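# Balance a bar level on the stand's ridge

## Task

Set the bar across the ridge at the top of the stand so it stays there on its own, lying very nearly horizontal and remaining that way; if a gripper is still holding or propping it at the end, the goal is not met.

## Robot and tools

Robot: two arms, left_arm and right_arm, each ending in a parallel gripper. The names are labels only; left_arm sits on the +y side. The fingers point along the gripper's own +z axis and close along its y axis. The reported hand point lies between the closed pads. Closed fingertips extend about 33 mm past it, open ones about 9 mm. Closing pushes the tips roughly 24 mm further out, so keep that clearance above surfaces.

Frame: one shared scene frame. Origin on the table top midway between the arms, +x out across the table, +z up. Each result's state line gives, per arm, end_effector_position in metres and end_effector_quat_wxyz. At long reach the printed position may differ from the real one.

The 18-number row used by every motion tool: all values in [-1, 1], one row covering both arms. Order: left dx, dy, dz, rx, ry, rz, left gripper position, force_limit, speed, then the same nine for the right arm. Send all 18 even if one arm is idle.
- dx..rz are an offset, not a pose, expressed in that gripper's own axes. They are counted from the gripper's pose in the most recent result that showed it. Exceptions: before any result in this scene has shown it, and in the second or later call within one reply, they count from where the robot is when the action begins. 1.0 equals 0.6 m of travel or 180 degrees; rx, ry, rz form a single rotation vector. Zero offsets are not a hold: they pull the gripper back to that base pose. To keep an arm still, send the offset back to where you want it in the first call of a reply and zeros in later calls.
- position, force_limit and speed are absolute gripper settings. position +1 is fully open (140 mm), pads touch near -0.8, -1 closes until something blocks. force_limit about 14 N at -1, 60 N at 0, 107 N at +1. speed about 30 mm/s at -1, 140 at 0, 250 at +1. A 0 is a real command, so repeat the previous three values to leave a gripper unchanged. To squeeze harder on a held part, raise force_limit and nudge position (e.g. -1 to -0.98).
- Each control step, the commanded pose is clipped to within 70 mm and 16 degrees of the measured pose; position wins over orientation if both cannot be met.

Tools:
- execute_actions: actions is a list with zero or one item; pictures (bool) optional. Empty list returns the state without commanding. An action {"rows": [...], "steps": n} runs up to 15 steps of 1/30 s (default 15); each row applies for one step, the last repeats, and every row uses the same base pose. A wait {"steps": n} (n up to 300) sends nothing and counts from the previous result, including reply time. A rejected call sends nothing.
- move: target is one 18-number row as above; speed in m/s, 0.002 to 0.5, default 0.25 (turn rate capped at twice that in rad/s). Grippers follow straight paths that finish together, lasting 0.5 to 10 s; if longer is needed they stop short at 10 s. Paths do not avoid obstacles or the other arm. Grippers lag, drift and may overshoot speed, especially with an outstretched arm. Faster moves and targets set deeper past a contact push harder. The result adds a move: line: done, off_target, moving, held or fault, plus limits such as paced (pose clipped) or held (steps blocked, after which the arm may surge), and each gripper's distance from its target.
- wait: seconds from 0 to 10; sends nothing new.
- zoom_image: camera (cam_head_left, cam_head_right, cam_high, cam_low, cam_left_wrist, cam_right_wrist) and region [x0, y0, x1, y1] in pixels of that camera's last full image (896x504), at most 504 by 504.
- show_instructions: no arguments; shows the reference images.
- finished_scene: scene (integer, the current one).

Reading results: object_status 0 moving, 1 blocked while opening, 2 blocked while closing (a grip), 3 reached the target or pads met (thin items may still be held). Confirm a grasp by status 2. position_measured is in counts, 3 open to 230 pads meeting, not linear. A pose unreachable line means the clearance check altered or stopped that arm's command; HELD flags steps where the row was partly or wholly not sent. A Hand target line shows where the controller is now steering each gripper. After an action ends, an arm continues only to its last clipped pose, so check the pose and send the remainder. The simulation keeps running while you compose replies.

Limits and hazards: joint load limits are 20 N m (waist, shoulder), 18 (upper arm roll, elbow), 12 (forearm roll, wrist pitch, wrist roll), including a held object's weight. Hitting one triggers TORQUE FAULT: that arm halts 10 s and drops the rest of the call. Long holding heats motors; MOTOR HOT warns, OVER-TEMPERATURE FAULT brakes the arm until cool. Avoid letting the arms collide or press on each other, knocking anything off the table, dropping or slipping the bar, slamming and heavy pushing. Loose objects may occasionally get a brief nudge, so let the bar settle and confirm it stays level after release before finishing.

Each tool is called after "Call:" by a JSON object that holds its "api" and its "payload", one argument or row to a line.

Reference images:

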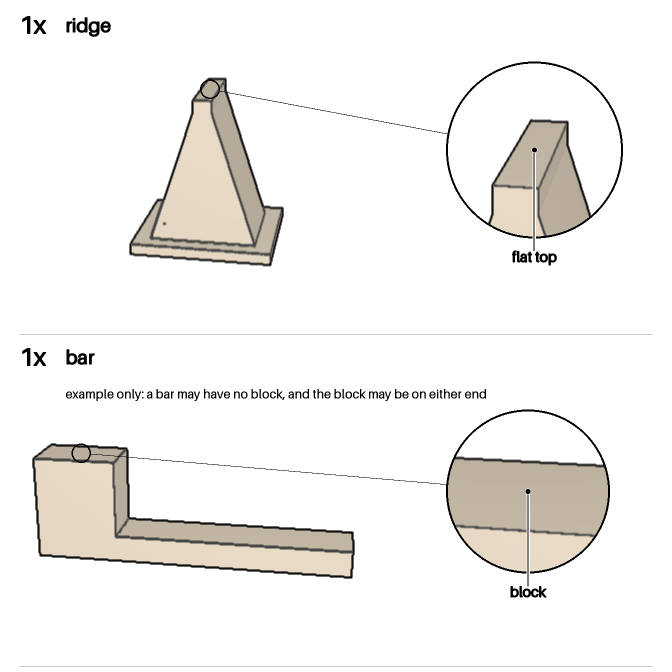

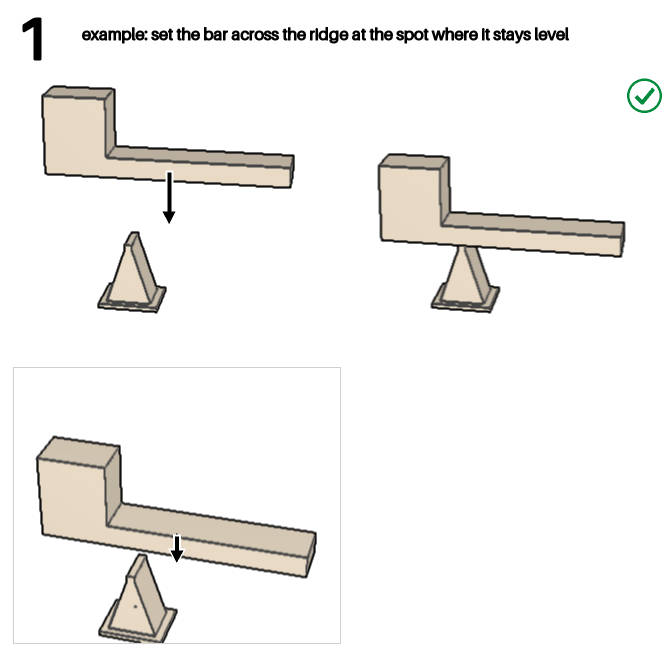

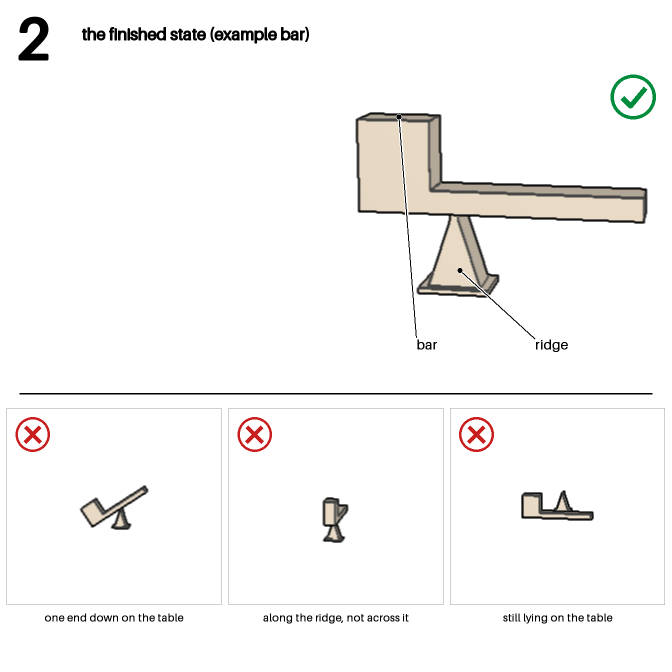

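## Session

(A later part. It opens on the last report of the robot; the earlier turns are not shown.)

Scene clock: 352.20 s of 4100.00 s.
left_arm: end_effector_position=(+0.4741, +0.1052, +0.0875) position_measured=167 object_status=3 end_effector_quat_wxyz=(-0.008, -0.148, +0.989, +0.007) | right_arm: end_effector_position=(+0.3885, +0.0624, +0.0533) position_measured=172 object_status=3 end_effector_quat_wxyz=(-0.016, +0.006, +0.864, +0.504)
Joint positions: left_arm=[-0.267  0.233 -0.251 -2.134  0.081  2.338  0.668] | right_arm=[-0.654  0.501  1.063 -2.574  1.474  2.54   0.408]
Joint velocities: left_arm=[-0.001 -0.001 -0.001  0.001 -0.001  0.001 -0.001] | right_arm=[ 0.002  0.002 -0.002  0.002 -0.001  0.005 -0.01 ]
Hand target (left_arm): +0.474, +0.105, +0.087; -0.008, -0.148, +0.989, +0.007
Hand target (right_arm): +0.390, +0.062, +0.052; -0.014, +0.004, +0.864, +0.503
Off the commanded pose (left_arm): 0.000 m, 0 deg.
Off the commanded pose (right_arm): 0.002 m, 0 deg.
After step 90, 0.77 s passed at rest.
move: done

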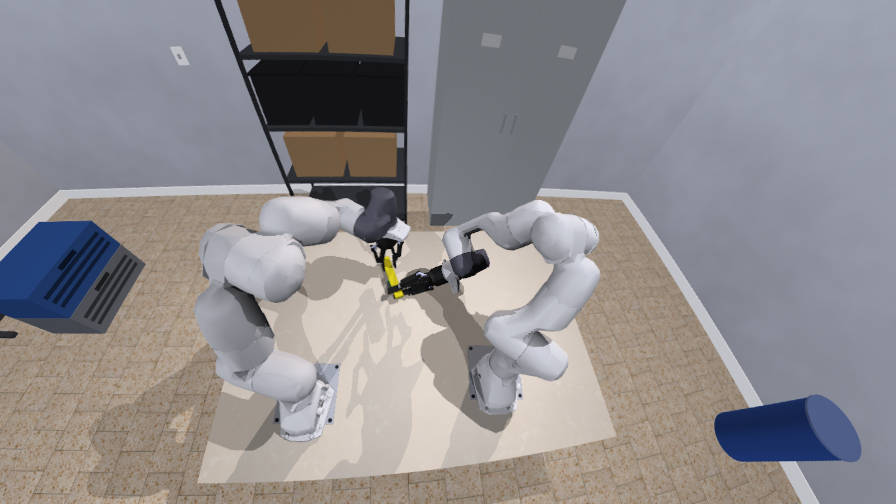

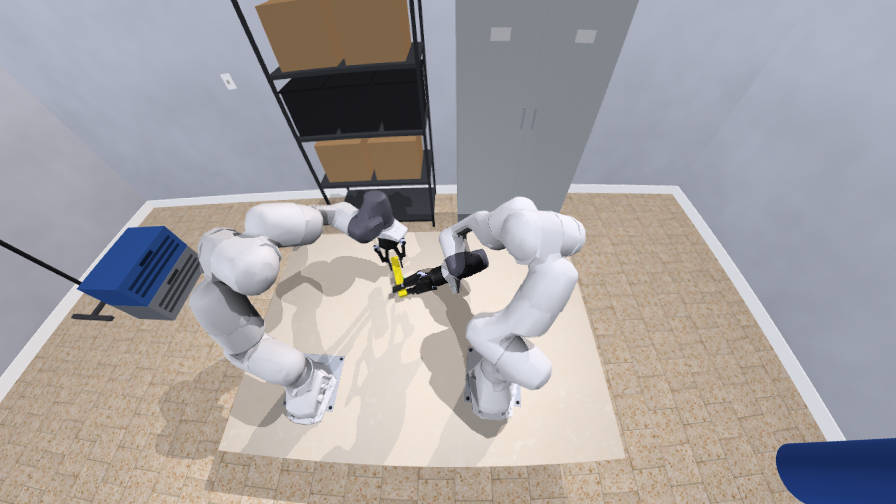

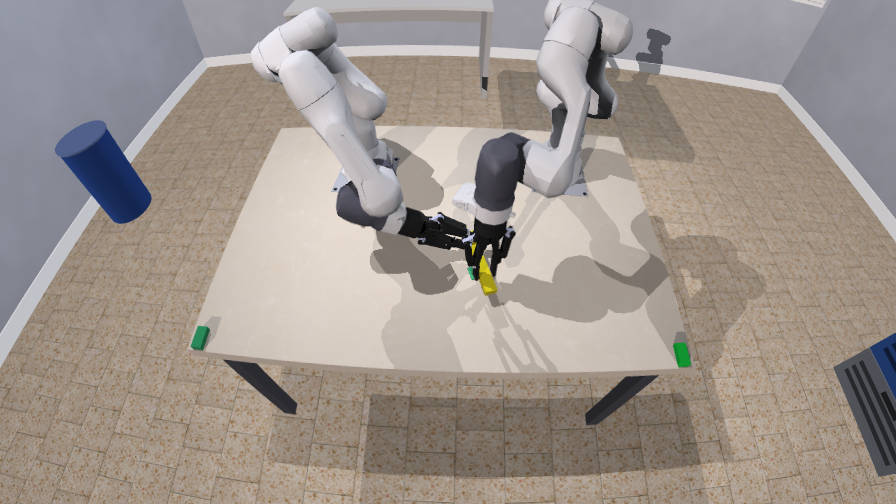

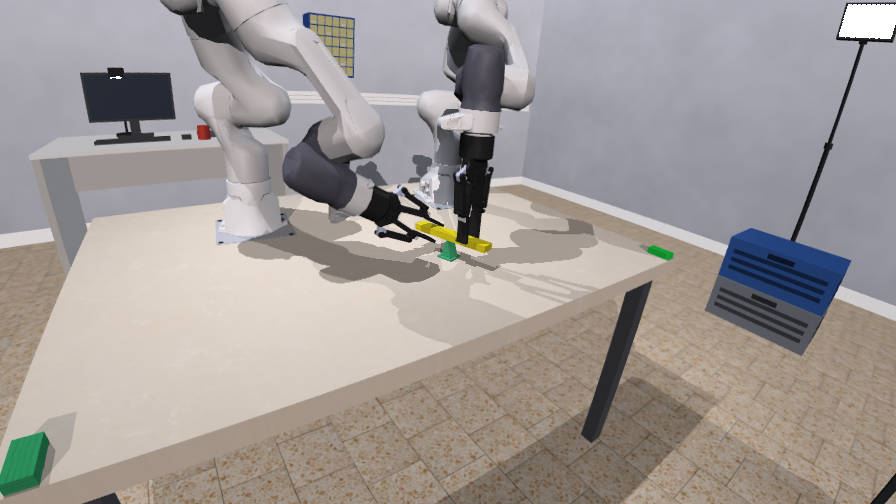

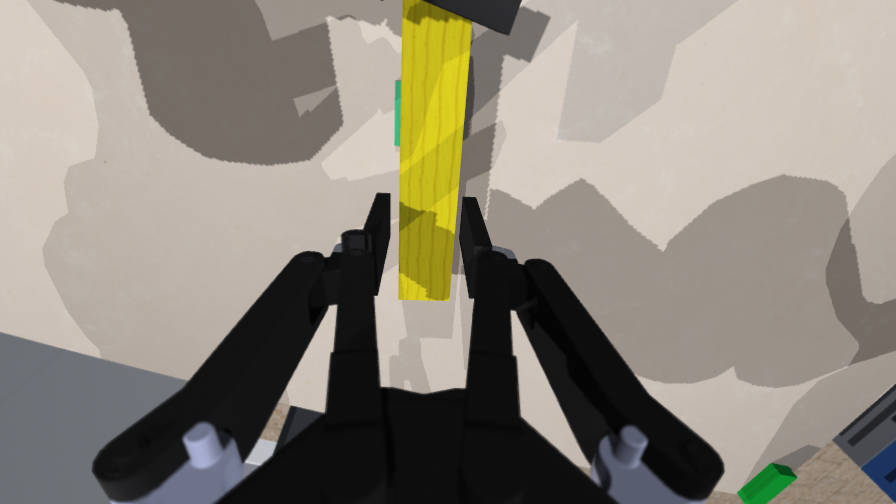

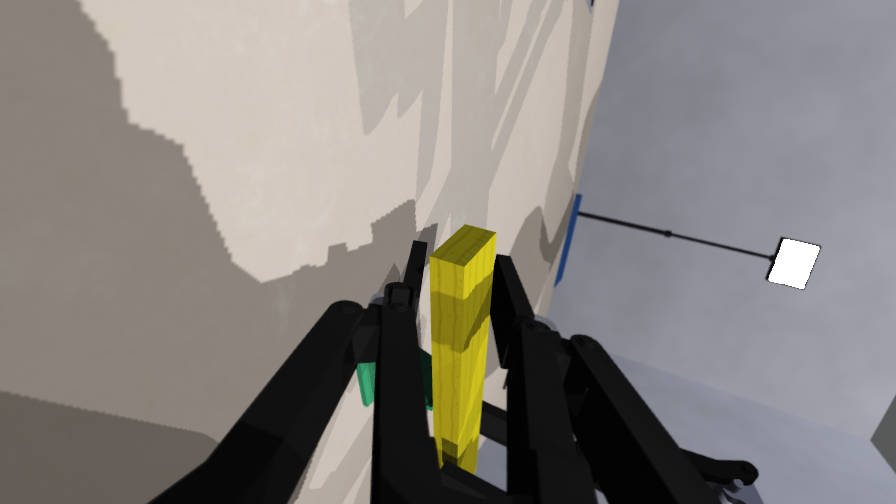

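Call:
{"api": "execute_actions", "payload": {
  "actions": [
    {"rows":[[0,0,0,0,0,0,-1,0.3,-0.6,0,0,0,0,0,0,-0.34,-1,-1]],"steps":15}
  ],
  "pictures": false
}}

Call:
{"api": "execute_actions", "payload": {
  "actions": [
    {"rows":[[0.003,0,0,0,0,0,-1,0.3,-0.6,0,0,0,0,0,0,-0.34,-1,-1],[0.005,0,0,0,0,0,-1,0.3,-0.6,0,0,0,0,0,0,-0.34,-1,-1],[0.006,0,0,0,0,0,-1,0.3,-0.6,0,0,0,0,0,0,-0.34,-1,-1]],"steps":15}
  ],
  "pictures": false
}}

Call:
{"api": "execute_actions", "payload": {
  "actions": [
    {"rows":[[0,0,0,0,0,0,-0.3,0.3,-1,0,0,0,0,0,0,-0.34,-1,-1]],"steps":15}
  ],
  "pictures": false
}}

Call:
{"api": "execute_actions", "payload": {
  "actions": [
    {"rows":[[0,0,0,0,0,0,-0.3,0.3,-1,0,0,0,0,0,0,-0.28,-1,-1]],"steps":15}
  ],
  "pictures": false
}}

Call:
{"api": "wait", "payload": {
  "seconds": 1.5
}}

Scene clock: 359.50 s of 4100.00 s.
left_arm: end_effector_position=(+0.4742, +0.1051, +0.0876) position_measured=187 object_status=2 end_effector_quat_wxyz=(-0.007, -0.148, +0.989, +0.007) | right_arm: end_effector_position=(+0.3887, +0.0623, +0.0531) position_measured=172 object_status=3 end_effector_quat_wxyz=(-0.015, +0.005, +0.864, +0.503)
Joint positions: left_arm=[-0.267  0.233 -0.251 -2.134  0.081  2.338  0.668] | right_arm=[-0.654  0.501  1.063 -2.574  1.474  2.541  0.405]
Joint velocities: left_arm=[-0.002 -0.    -0.001 -0.001 -0.    -0.001 -0.   ] | right_arm=[ 0.     0.001 -0.     0.001  0.    -0.     0.001]
Hand target (left_arm): +0.474, +0.105, +0.087; -0.008, -0.148, +0.989, +0.007
Hand target (right_arm): +0.389, +0.062, +0.053; -0.016, +0.006, +0.864, +0.504
Off the commanded pose (left_arm): 0.000 m, 0 deg.
Off the commanded pose (right_arm): 0.000 m, 0 deg.
Steps of this call (steps 1 to 90: nothing new was sent; then 3.80 s passed at rest; steps 91 to 105: all 15 steps of this action). Readings (end_effector_position | what the end effector reports):
91: left_arm (+0.4741, +0.1052, +0.0875) | right_arm (+0.3887, +0.0623, +0.0531) | left_arm position_measured=167 object_status=0 | right_arm position_measured=172 object_status=3
92: left_arm (+0.4741, +0.1052, +0.0875) | right_arm (+0.3887, +0.0623, +0.0531) | left_arm position_measured=170 object_status=0 | right_arm position_measured=172 object_status=3
94: left_arm (+0.4742, +0.1052, +0.0875) | right_arm (+0.3887, +0.0623, +0.0531) | left_arm position_measured=178 object_status=0 | right_arm position_measured=172 object_status=3
98: left_arm (+0.4742, +0.1051, +0.0876) | right_arm (+0.3887, +0.0623, +0.0531) | left_arm position_measured=187 object_status=0 | right_arm position_measured=172 object_status=3
105: the state above

Scene clock: 360.00 s of 4100.00 s.
left_arm: end_effector_position=(+0.4722, +0.1054, +0.0878) position_measured=187 object_status=2 end_effector_quat_wxyz=(-0.007, -0.147, +0.989, +0.007) | right_arm: end_effector_position=(+0.3887, +0.0623, +0.0531) position_measured=172 object_status=3 end_effector_quat_wxyz=(-0.015, +0.005, +0.864, +0.503)
Joint positions: left_arm=[-0.268  0.228 -0.251 -2.141  0.081  2.34   0.668] | right_arm=[-0.654  0.501  1.063 -2.574  1.474  2.541  0.405]
Joint velocities: left_arm=[-0.002 -0.002 -0.001 -0.001  0.     0.001 -0.001] | right_arm=[-0.     0.001 -0.001  0.     0.001  0.001 -0.001]
Hand target (left_arm): +0.471, +0.104, +0.088; -0.007, -0.148, +0.989, +0.007
Hand target (right_arm): +0.389, +0.062, +0.053; -0.015, +0.005, +0.864, +0.503
Off the commanded pose (left_arm): 0.002 m, 0 deg.
Off the commanded pose (right_arm): 0.000 m, 0 deg.
Steps of this call (steps 1 to 15: all 15 steps of this action). Readings (end_effector_position | what the end effector reports):
1: left_arm (+0.4741, +0.1052, +0.0877) | right_arm (+0.3887, +0.0623, +0.0531) | left_arm position_measured=187 object_status=2 | right_arm position_measured=172 object_status=3
2: left_arm (+0.4739, +0.1053, +0.0878) | right_arm (+0.3887, +0.0623, +0.0531) | left_arm position_measured=187 object_status=2 | right_arm position_measured=172 object_status=3
4: left_arm (+0.4729, +0.1056, +0.0878) | right_arm (+0.3887, +0.0623, +0.0531) | left_arm position_measured=187 object_status=2 | right_arm position_measured=172 object_status=3
8: left_arm (+0.4723, +0.1054, +0.0878) | right_arm (+0.3887, +0.0623, +0.0531) | left_arm position_measured=187 object_status=2 | right_arm position_measured=172 object_status=3
15: the state above

Scene clock: 360.50 s of 4100.00 s.
left_arm: end_effector_position=(+0.4722, +0.1054, +0.0878) position_measured=167 object_status=0 end_effector_quat_wxyz=(-0.007, -0.147, +0.989, +0.007) | right_arm: end_effector_position=(+0.3887, +0.0623, +0.0531) position_measured=172 object_status=3 end_effector_quat_wxyz=(-0.015, +0.005, +0.864, +0.503)
Joint positions: left_arm=[-0.268  0.228 -0.251 -2.141  0.081  2.34   0.668] | right_arm=[-0.654  0.501  1.063 -2.574  1.474  2.541  0.405]
Joint velocities: left_arm=[ 0.    -0.001  0.001  0.    -0.003  0.     0.001] | right_arm=[ 0.     0.002 -0.    -0.001 -0.     0.     0.001]
Hand target (left_arm): +0.472, +0.105, +0.088; -0.007, -0.147, +0.989, +0.007
Hand target (right_arm): +0.389, +0.062, +0.053; -0.015, +0.005, +0.864, +0.503
Off the commanded pose (left_arm): 0.000 m, 0 deg.
Off the commanded pose (right_arm): 0.000 m, 0 deg.
Steps of this call (steps 1 to 15: all 15 steps of this action). Readings (end_effector_position | what the end effector reports):
1: left_arm (+0.4722, +0.1054, +0.0878) | right_arm (+0.3887, +0.0623, +0.0531) | left_arm position_measured=187 object_status=0 | right_arm position_measured=172 object_status=3
2: left_arm (+0.4722, +0.1054, +0.0878) | right_arm (+0.3887, +0.0623, +0.0531) | left_arm position_measured=187 object_status=0 | right_arm position_measured=172 object_status=3
4: left_arm (+0.4722, +0.1054, +0.0878) | right_arm (+0.3887, +0.0623, +0.0531) | left_arm position_measured=182 object_status=0 | right_arm position_measured=172 object_status=3
8: left_arm (+0.4722, +0.1054, +0.0878) | right_arm (+0.3887, +0.0623, +0.0531) | left_arm position_measured=176 object_status=0 | right_arm position_measured=172 object_status=3
15: the state above

Scene clock: 361.00 s of 4100.00 s.
left_arm: end_effector_position=(+0.4722, +0.1054, +0.0878) position_measured=167 object_status=3 end_effector_quat_wxyz=(-0.007, -0.147, +0.989, +0.007) | right_arm: end_effector_position=(+0.3887, +0.0623, +0.0531) position_measured=164 object_status=3 end_effector_quat_wxyz=(-0.015, +0.005, +0.864, +0.503)
Joint positions: left_arm=[-0.268  0.228 -0.251 -2.141  0.081  2.34   0.668] | right_arm=[-0.654  0.501  1.063 -2.574  1.474  2.541  0.405]
Joint velocities: left_arm=[-0.    -0.     0.     0.001 -0.001  0.    -0.002] | right_arm=[-0.    -0.     0.001  0.001  0.     0.     0.001]
Hand target (left_arm): +0.472, +0.105, +0.088; -0.007, -0.147, +0.989, +0.007
Hand target (right_arm): +0.389, +0.062, +0.053; -0.015, +0.005, +0.864, +0.503
Off the commanded pose (left_arm): 0.000 m, 0 deg.
Off the commanded pose (right_arm): 0.000 m, 0 deg.
Steps of this call (steps 1 to 15: all 15 steps of this action). Readings (end_effector_position | what the end effector reports):
1: left_arm (+0.4722, +0.1054, +0.0878) | right_arm (+0.3887, +0.0623, +0.0531) | left_arm position_measured=167 object_status=0 | right_arm position_measured=172 object_status=0
2: left_arm (+0.4722, +0.1054, +0.0878) | right_arm (+0.3887, +0.0623, +0.0531) | left_arm position_measured=167 object_status=0 | right_arm position_measured=171 object_status=0
4: left_arm (+0.4722, +0.1054, +0.0878) | right_arm (+0.3887, +0.0623, +0.0531) | left_arm position_measured=167 object_status=3 | right_arm position_measured=168 object_status=0
8: left_arm (+0.4722, +0.1054, +0.0878) | right_arm (+0.3887, +0.0623, +0.0531) | left_arm position_measured=167 object_status=3 | right_arm position_measured=164 object_status=0
15: the state above

Scene clock: 362.50 s of 4100.00 s.
left_arm: end_effector_position=(+0.4722, +0.1054, +0.0878) position_measured=167 object_status=3 end_effector_quat_wxyz=(-0.007, -0.147, +0.989, +0.007) | right_arm: end_effector_position=(+0.3887, +0.0623, +0.0531) position_measured=164 object_status=3 end_effector_quat_wxyz=(-0.015, +0.005, +0.864, +0.503)
Joint positions: left_arm=[-0.268  0.228 -0.251 -2.141  0.081  2.34   0.668] | right_arm=[-0.654  0.501  1.063 -2.574  1.474  2.541  0.405]
Joint velocities: left_arm=[-0.001 -0.     0.001 -0.001 -0.002  0.     0.001] | right_arm=[ 0.     0.001  0.001  0.001 -0.001 -0.     0.   ]
Hand target (left_arm): +0.472, +0.105, +0.088; -0.007, -0.147, +0.989, +0.007
Hand target (right_arm): +0.389, +0.062, +0.053; -0.015, +0.005, +0.864, +0.503
Off the commanded pose (left_arm): 0.000 m, 0 deg.
Off the commanded pose (right_arm): 0.000 m, 0 deg.
Steps of this call (steps 1 to 45: nothing new was sent). Readings (end_effector_position | what the end effector reports):
1: left_arm (+0.4722, +0.1054, +0.0878) | right_arm (+0.3887, +0.0623, +0.0531) | left_arm position_measured=167 object_status=3 | right_arm position_measured=164 object_status=3
2: left_arm (+0.4722, +0.1054, +0.0878) | right_arm (+0.3887, +0.0623, +0.0531) | left_arm position_measured=167 object_status=3 | right_arm position_measured=164 object_status=3
4: left_arm (+0.4722, +0.1054, +0.0878) | right_arm (+0.3887, +0.0623, +0.0531) | left_arm position_measured=167 object_status=3 | right_arm position_measured=164 object_status=3
8: left_arm (+0.4722, +0.1054, +0.0878) | right_arm (+0.3887, +0.0623, +0.0531) | left_arm position_measured=167 object_status=3 | right_arm position_measured=164 object_status=3
45: the state above

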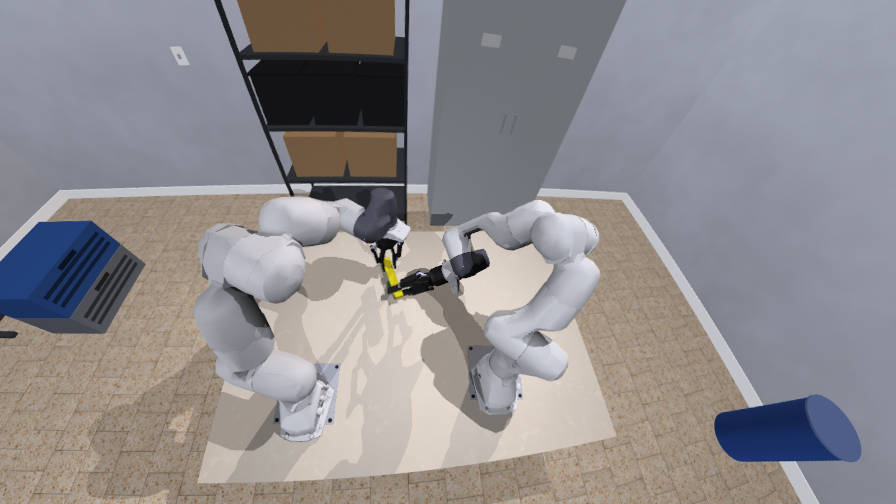

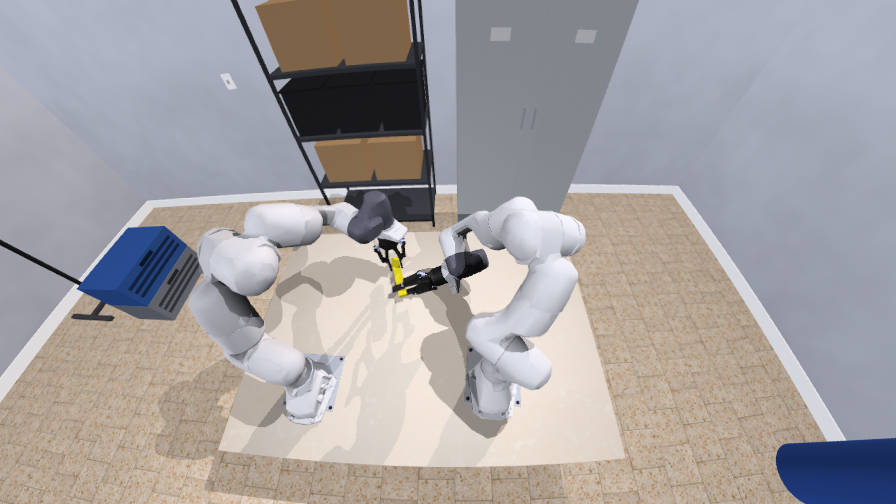

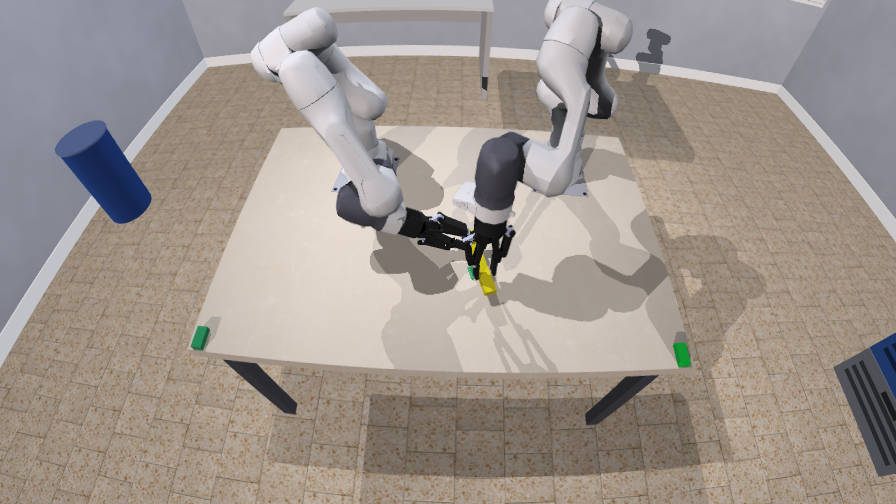

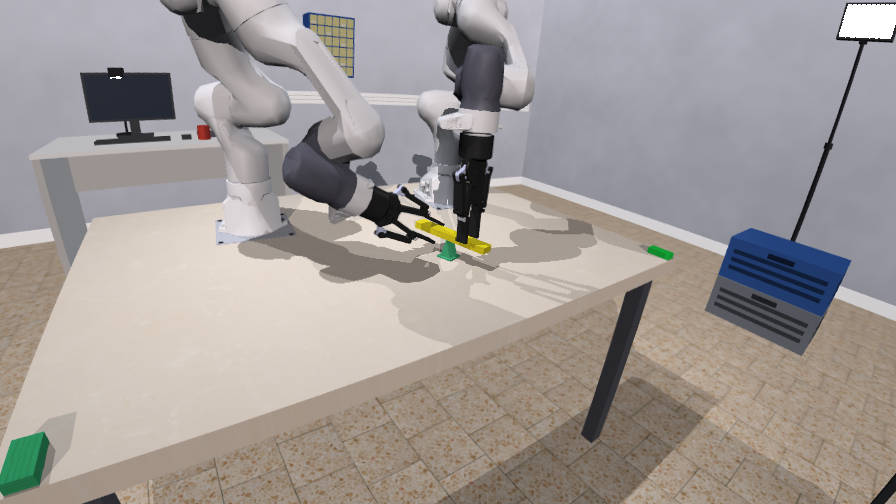

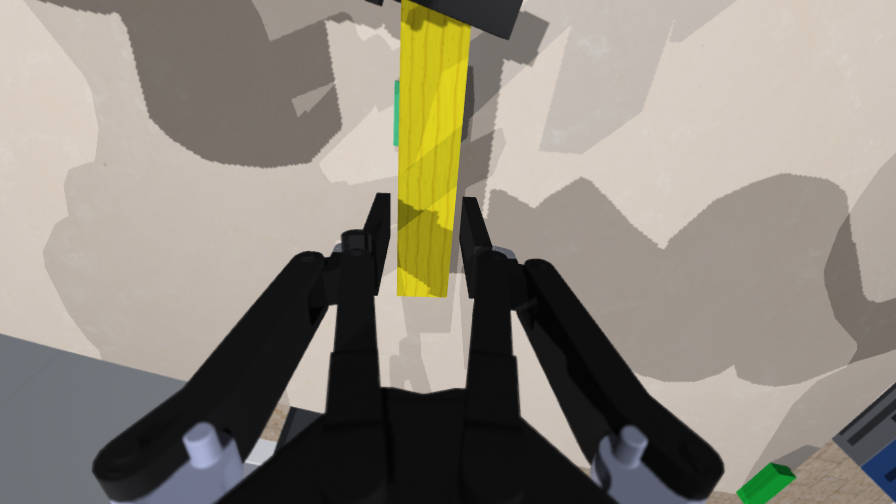

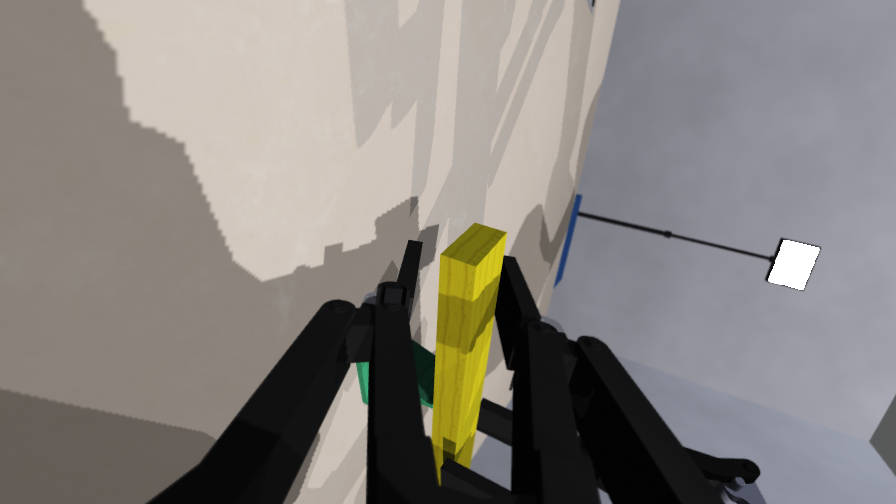

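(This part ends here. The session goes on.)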